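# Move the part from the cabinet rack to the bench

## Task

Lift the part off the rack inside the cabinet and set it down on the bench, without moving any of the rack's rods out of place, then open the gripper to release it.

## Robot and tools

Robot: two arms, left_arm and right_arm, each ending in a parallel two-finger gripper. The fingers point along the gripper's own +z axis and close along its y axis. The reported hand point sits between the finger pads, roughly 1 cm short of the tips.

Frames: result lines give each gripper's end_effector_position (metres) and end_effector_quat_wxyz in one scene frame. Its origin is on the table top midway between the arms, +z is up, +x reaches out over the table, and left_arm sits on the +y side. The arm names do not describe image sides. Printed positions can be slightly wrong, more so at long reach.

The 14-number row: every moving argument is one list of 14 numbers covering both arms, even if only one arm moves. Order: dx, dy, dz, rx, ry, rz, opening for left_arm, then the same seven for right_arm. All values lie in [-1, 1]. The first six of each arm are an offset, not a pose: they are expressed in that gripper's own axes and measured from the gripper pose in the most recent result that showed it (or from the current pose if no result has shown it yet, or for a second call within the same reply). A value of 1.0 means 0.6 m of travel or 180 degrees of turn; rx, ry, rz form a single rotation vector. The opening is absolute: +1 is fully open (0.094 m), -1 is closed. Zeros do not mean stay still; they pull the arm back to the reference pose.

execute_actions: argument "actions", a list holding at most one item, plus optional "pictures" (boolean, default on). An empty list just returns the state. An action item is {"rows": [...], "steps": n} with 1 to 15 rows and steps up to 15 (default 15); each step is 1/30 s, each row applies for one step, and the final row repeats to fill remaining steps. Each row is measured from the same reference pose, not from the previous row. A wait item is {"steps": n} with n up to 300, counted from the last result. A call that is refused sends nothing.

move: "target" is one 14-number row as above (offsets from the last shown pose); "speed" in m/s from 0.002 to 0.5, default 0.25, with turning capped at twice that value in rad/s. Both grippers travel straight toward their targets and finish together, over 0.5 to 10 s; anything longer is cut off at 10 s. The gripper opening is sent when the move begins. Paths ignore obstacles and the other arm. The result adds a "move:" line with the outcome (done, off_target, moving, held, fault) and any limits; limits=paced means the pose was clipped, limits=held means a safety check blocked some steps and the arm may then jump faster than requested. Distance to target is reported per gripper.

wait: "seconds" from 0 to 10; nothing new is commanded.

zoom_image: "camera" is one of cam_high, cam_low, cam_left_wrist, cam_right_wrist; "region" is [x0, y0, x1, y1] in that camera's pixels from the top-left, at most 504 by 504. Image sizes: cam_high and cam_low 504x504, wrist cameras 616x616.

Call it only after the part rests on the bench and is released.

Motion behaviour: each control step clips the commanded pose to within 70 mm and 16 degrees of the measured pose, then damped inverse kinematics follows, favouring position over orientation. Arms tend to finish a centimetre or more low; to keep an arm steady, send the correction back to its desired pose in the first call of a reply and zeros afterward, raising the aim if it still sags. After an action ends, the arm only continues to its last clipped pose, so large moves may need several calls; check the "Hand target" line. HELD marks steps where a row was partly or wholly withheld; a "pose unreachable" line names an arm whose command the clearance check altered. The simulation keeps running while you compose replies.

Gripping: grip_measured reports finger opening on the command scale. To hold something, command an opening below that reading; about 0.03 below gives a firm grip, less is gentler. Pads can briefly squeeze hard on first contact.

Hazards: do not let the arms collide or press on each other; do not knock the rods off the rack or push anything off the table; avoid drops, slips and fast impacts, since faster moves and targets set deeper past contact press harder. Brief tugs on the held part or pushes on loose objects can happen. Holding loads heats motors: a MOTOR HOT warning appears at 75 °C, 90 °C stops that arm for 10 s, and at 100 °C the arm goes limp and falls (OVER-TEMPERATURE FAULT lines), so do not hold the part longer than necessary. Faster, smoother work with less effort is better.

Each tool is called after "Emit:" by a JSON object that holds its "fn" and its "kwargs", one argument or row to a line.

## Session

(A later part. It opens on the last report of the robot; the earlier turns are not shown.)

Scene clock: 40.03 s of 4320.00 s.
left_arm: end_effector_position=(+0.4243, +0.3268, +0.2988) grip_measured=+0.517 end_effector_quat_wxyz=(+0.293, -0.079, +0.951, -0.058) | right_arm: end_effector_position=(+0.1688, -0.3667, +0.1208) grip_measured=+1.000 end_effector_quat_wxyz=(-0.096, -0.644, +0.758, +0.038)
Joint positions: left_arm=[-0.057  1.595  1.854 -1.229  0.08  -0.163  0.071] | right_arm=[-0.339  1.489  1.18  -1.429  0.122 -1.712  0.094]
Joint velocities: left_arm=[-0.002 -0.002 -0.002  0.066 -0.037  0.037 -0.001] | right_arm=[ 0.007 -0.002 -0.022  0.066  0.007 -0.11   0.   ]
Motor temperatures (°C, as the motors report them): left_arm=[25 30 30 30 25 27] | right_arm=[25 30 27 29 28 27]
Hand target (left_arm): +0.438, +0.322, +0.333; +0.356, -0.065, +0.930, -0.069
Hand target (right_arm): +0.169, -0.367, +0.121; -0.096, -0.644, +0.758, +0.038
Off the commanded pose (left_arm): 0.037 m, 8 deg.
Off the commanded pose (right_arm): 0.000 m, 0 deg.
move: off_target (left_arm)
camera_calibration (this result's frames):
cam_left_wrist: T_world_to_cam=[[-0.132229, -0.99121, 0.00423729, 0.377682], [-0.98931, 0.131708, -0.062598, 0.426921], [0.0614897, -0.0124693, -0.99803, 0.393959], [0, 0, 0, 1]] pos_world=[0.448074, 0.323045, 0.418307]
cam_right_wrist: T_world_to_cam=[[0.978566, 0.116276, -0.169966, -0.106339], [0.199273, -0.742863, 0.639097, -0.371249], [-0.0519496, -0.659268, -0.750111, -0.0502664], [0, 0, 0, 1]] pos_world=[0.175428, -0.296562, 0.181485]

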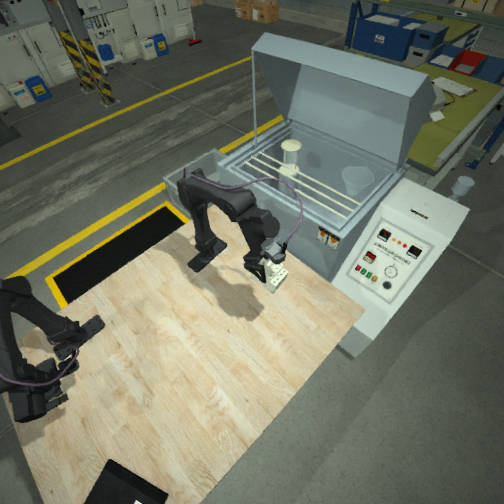

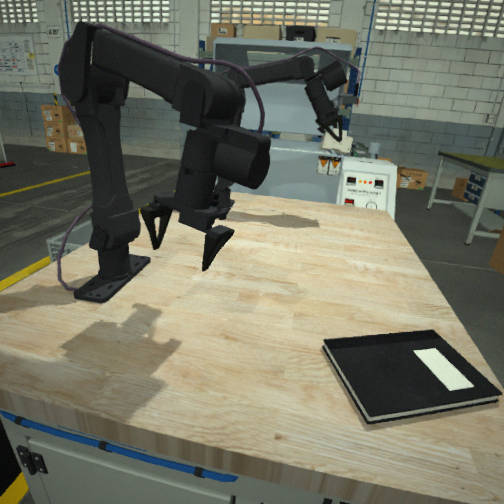

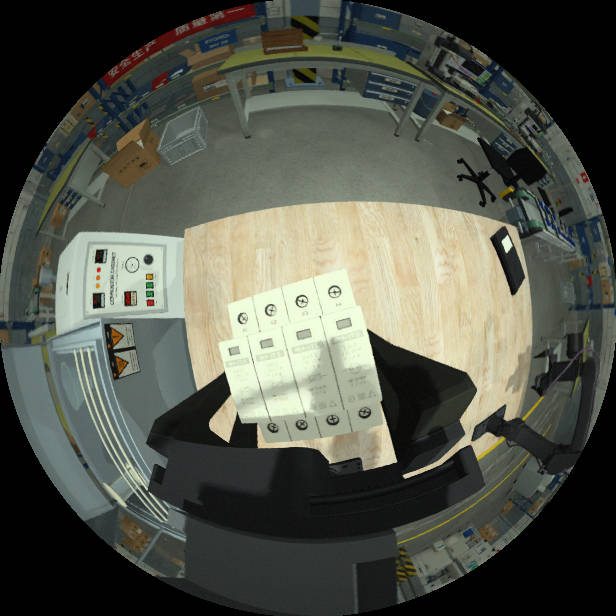

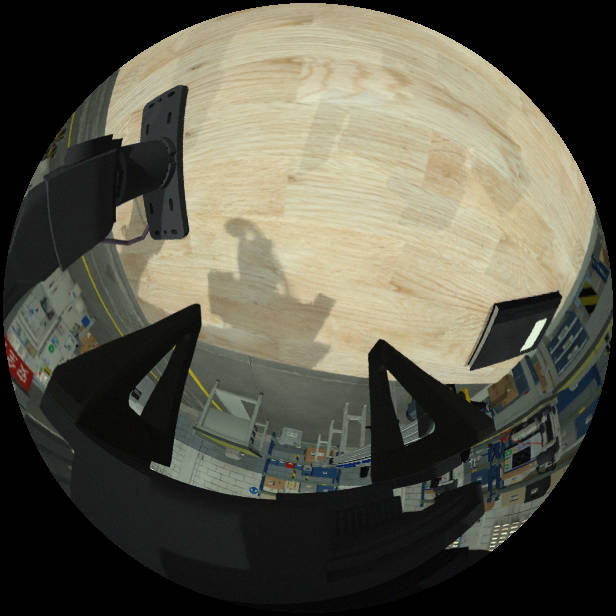

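Emit:
{"fn": "move", "kwargs": {
  "target": [0.31,-0.108,0.295,0,-0.027,0,0.4,0,0,0,0,0,0,1],
  "speed": 0.2
}}

Scene clock: 44.20 s of 4320.00 s.
left_arm: end_effector_position=(+0.3713, +0.2235, +0.0547) grip_measured=+0.517 end_effector_quat_wxyz=(+0.307, -0.077, +0.948, -0.045) | right_arm: end_effector_position=(+0.1688, -0.3667, +0.1208) grip_measured=+1.000 end_effector_quat_wxyz=(-0.096, -0.644, +0.758, +0.038)
Joint positions: left_arm=[-0.494  1.462  0.706 -0.212 -0.201 -0.509  0.071] | right_arm=[-0.339  1.489  1.18  -1.429  0.122 -1.712  0.094]
Joint velocities: left_arm=[-0.002  0.002 -0.012 -0.007  0.037 -0.022  0.   ] | right_arm=[-0.002  0.012  0.002 -0.037 -0.037  0.051  0.   ]
Motor temperatures (°C, as the motors report them): left_arm=[25 30 30 30 25 27] | right_arm=[25 30 27 29 28 27]
Hand target (left_arm): +0.381, +0.217, +0.062; +0.330, -0.083, +0.939, -0.058
Hand target (right_arm): +0.169, -0.367, +0.121; -0.096, -0.644, +0.758, +0.038
Off the commanded pose (left_arm): 0.013 m, 3 deg.
Off the commanded pose (right_arm): 0.000 m, 0 deg.
move: off_target (left_arm)
camera_calibration (this result's frames):
cam_left_wrist: T_world_to_cam=[[-0.12609, -0.991667, -0.0264079, 0.268813], [-0.988019, 0.127925, -0.0863329, 0.37446], [0.0889917, 0.0152057, -0.995916, 0.135778], [0, 0, 0, 1]] pos_world=[0.391786, 0.216606, 0.17465]
cam_right_wrist: T_world_to_cam=[[0.978566, 0.116276, -0.169966, -0.106339], [0.199273, -0.742863, 0.639097, -0.371249], [-0.0519496, -0.659268, -0.750111, -0.0502664], [0, 0, 0, 1]] pos_world=[0.175428, -0.296562, 0.181485]

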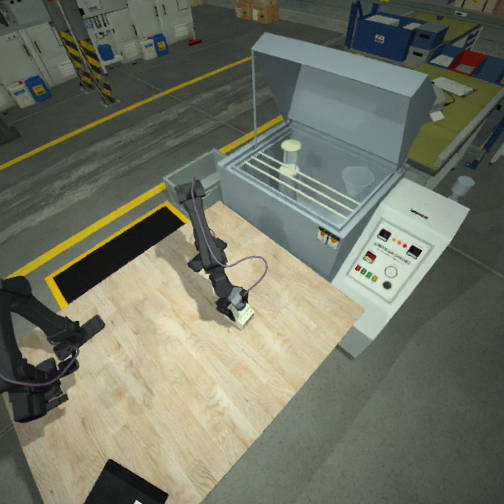

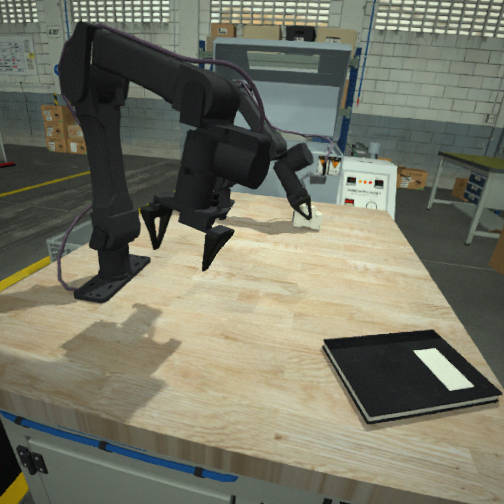

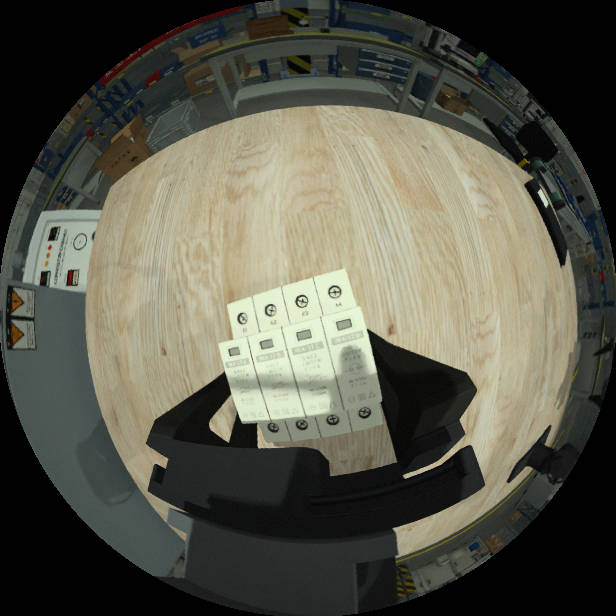

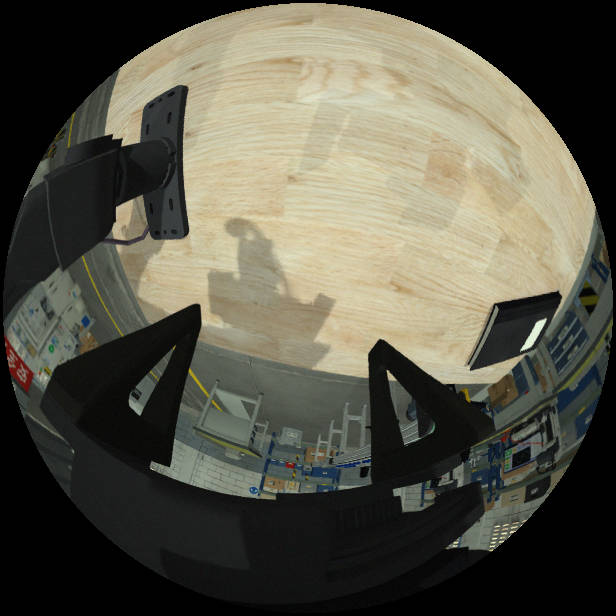

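Emit:
{"fn": "move", "kwargs": {
  "target": [0.014,0,0.018,0,-0.015,0,0.4,0,0,0,0,0,0,1],
  "speed": 0.03
}}

Emit:
{"fn": "move", "kwargs": {
  "target": [0,0,0,0,0,0,1,0,0,0,0,0,0,1]
}}

Emit:
{"fn": "move", "kwargs": {
  "target": [-0.05,0,-0.17,0,0,0,1,0,0,0,0,0,0,1]
}}

Scene clock: 47.73 s of 4320.00 s.
left_arm: end_effector_position=(+0.3738, +0.2236, +0.0512) grip_measured=+0.517 end_effector_quat_wxyz=(+0.336, -0.077, +0.938, -0.039) | right_arm: end_effector_position=(+0.1688, -0.3667, +0.1208) grip_measured=+1.000 end_effector_quat_wxyz=(-0.096, -0.644, +0.758, +0.038)
Joint positions: left_arm=[-0.514  1.463  0.651 -0.109 -0.248 -0.51   0.071] | right_arm=[-0.339  1.489  1.18  -1.429  0.122 -1.712  0.094]
Joint velocities: left_arm=[ 0.007 -0.007 -0.007  0.022  0.007  0.051  0.   ] | right_arm=[ 0.007  0.007  0.007  0.007 -0.081 -0.022  0.   ]
Motor temperatures (°C, as the motors report them): left_arm=[25 30 30 31 25 27] | right_arm=[25 30 27 29 28 27]
Hand target (left_arm): +0.371, +0.222, +0.041; +0.329, -0.078, +0.940, -0.043
Hand target (right_arm): +0.169, -0.367, +0.121; -0.096, -0.644, +0.758, +0.038
Off the commanded pose (left_arm): 0.011 m, 1 deg.
Off the commanded pose (right_arm): 0.000 m, 0 deg.
move: off_target (left_arm)
camera_calibration (this result's frames):
cam_left_wrist: T_world_to_cam=[[-0.116101, -0.992042, -0.0487208, 0.266653], [-0.982172, 0.121971, -0.143044, 0.378706], [0.147849, 0.0312446, -0.988516, 0.106148], [0, 0, 0, 1]] pos_world=[0.38722, 0.215023, 0.172093]
cam_right_wrist: T_world_to_cam=[[0.978566, 0.116276, -0.169966, -0.106339], [0.199273, -0.742863, 0.639097, -0.371249], [-0.0519496, -0.659268, -0.750111, -0.0502664], [0, 0, 0, 1]] pos_world=[0.175428, -0.296562, 0.181485]

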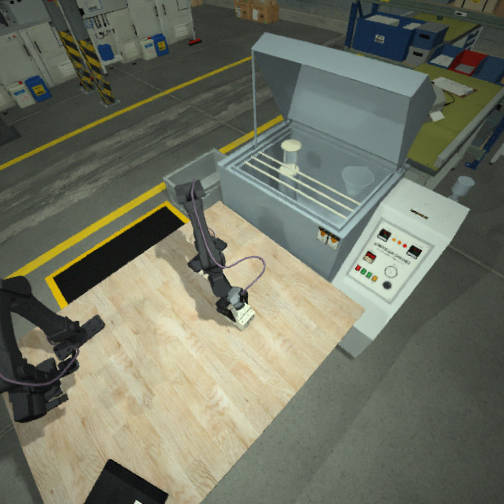

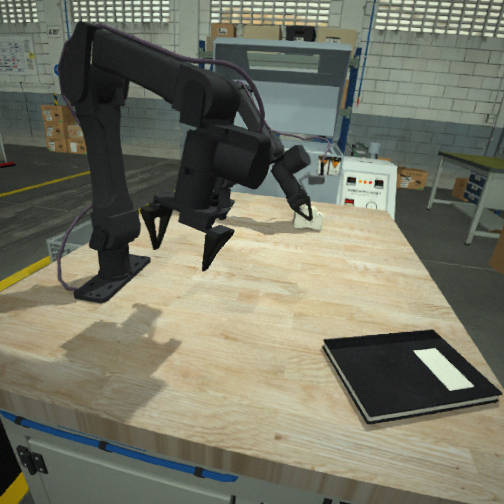

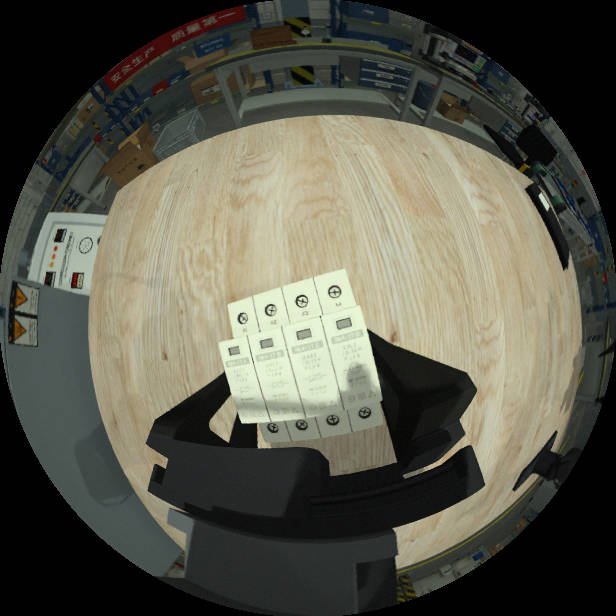

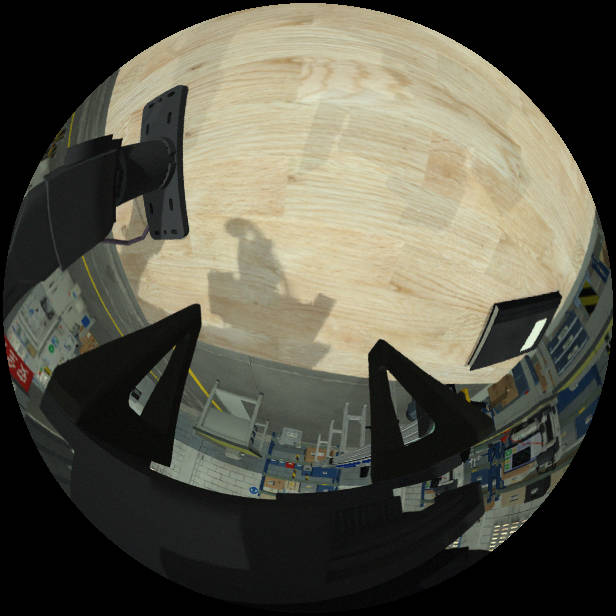

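Scene clock: 48.23 s of 4320.00 s.
left_arm: end_effector_position=(+0.3737, +0.2236, +0.0512) grip_measured=+1.000 end_effector_quat_wxyz=(+0.336, -0.077, +0.938, -0.039) | right_arm: end_effector_position=(+0.1688, -0.3667, +0.1208) grip_measured=+1.000 end_effector_quat_wxyz=(-0.096, -0.644, +0.758, +0.038)
Joint positions: left_arm=[-0.514  1.463  0.651 -0.11  -0.248 -0.509  0.094] | right_arm=[-0.339  1.489  1.18  -1.429  0.122 -1.712  0.094]
Joint velocities: left_arm=[-0.002 -0.007  0.002  0.051 -0.095 -0.007  0.   ] | right_arm=[-0.032  0.017 -0.012 -0.037 -0.007 -0.051  0.   ]
Motor temperatures (°C, as the motors report them): left_arm=[25 30 30 31 25 27] | right_arm=[25 30 27 29 28 27]
Hand target (left_arm): +0.374, +0.224, +0.051; +0.336, -0.077, +0.938, -0.039
Hand target (right_arm): +0.169, -0.367, +0.121; -0.096, -0.644, +0.758, +0.038
Off the commanded pose (left_arm): 0.000 m, 0 deg.
Off the commanded pose (right_arm): 0.000 m, 0 deg.
move: done
camera_calibration (this result's frames):
cam_left_wrist: T_world_to_cam=[[-0.11641, -0.991988, -0.0490794, 0.266795], [-0.982184, 0.122318, -0.142663, 0.378536], [0.147523, 0.0315977, -0.988554, 0.106146], [0, 0, 0, 1]] pos_world=[0.387191, 0.215002, 0.172029]
cam_right_wrist: T_world_to_cam=[[0.978566, 0.116276, -0.169966, -0.106339], [0.199273, -0.742863, 0.639097, -0.371249], [-0.0519496, -0.659268, -0.750111, -0.0502664], [0, 0, 0, 1]] pos_world=[0.175428, -0.296562, 0.181485]

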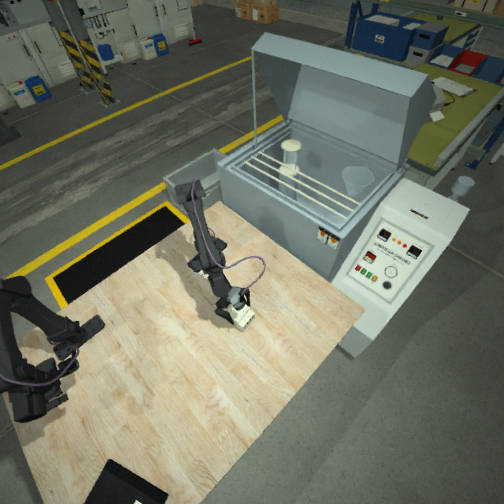

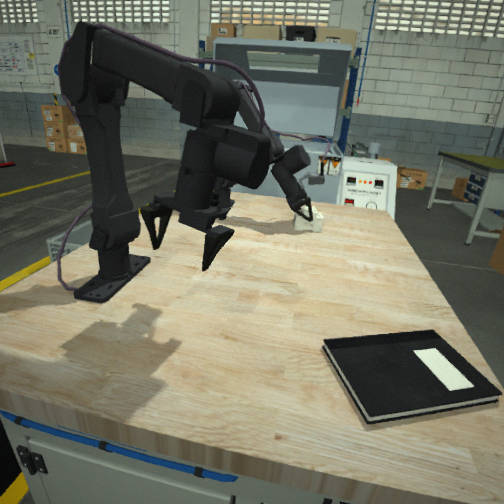

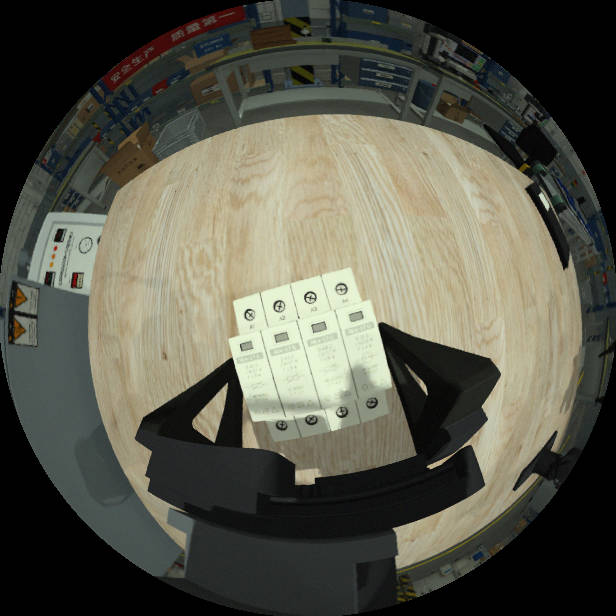

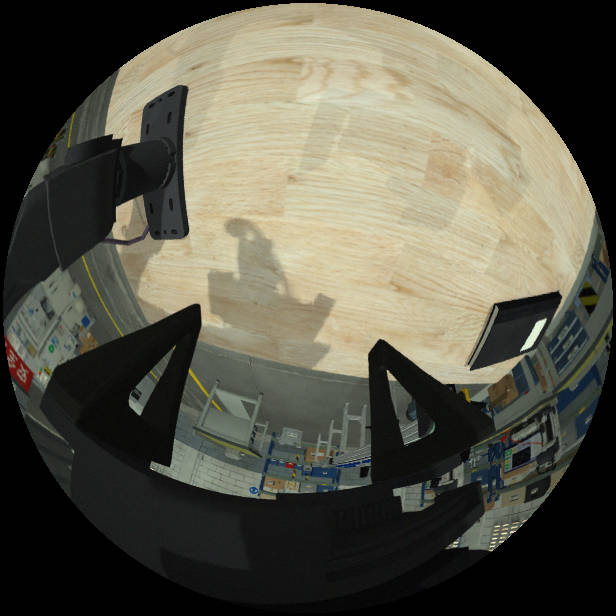

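Scene clock: 49.47 s of 4320.00 s.
left_arm: end_effector_position=(+0.3303, +0.2308, +0.1411) grip_measured=+1.000 end_effector_quat_wxyz=(+0.329, -0.074, +0.941, -0.041) | right_arm: end_effector_position=(+0.1688, -0.3667, +0.1208) grip_measured=+1.000 end_effector_quat_wxyz=(-0.096, -0.644, +0.758, +0.038)
Joint positions: left_arm=[-0.561  1.152  0.822 -0.612 -0.265 -0.547  0.094] | right_arm=[-0.339  1.489  1.18  -1.429  0.122 -1.712  0.094]
Joint velocities: left_arm=[-0.007 -0.012  0.002 -0.022 -0.066  0.007  0.   ] | right_arm=[ 0.027  0.002 -0.007  0.022 -0.051 -0.051  0.   ]
Motor temperatures (°C, as the motors report them): left_arm=[25 30 30 30 25 27] | right_arm=[25 30 27 29 28 27]
Hand target (left_arm): +0.331, +0.231, +0.149; +0.335, -0.077, +0.938, -0.039
Hand target (right_arm): +0.169, -0.367, +0.121; -0.096, -0.644, +0.758, +0.038
Off the commanded pose (left_arm): 0.008 m, 1 deg.
Off the commanded pose (right_arm): 0.000 m, 0 deg.
move: done
camera_calibration (this result's frames):
cam_left_wrist: T_world_to_cam=[[-0.124604, -0.991183, -0.0450527, 0.275269], [-0.983163, 0.129457, -0.128962, 0.344507], [0.133658, 0.028225, -0.990626, 0.206882], [0, 0, 0, 1]] pos_world=[0.345355, 0.222404, 0.261773]
cam_right_wrist: T_world_to_cam=[[0.978566, 0.116276, -0.169966, -0.106339], [0.199273, -0.742863, 0.639097, -0.371249], [-0.0519496, -0.659268, -0.750111, -0.0502664], [0, 0, 0, 1]] pos_world=[0.175428, -0.296562, 0.181485]

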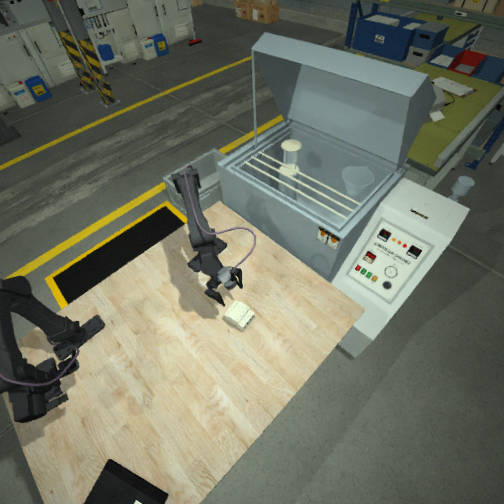

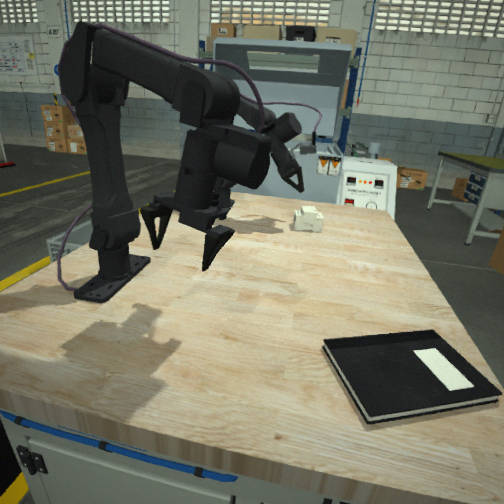

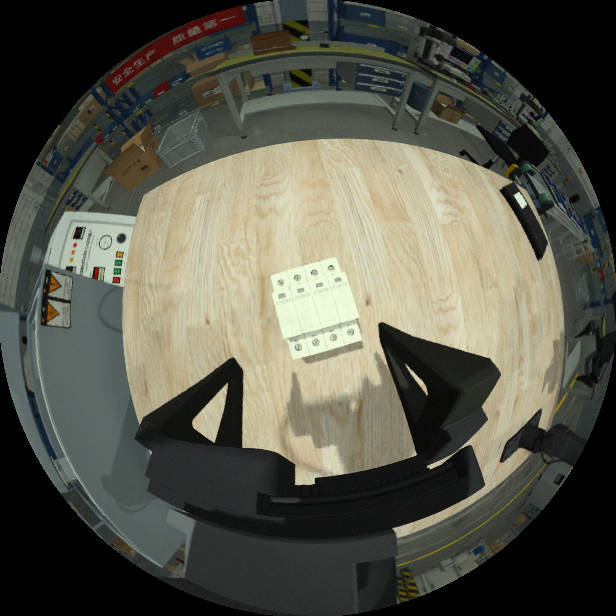

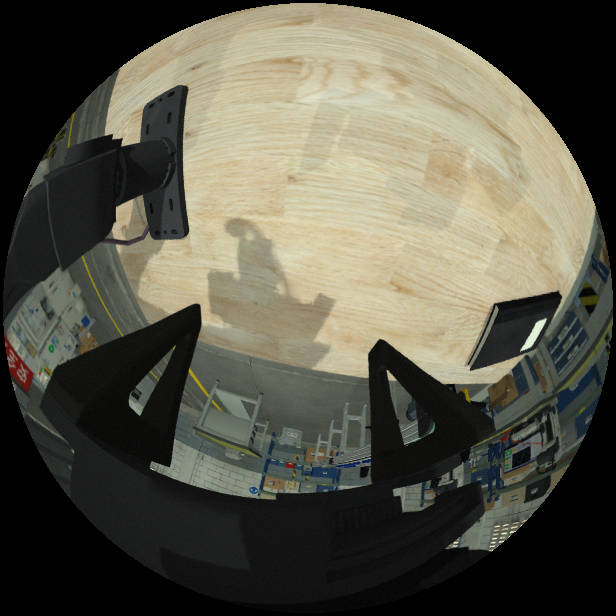

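Emit:
{"fn": "finished_scene", "kwargs": {
  "scene": 2
}}

The scene is finished: the task was done.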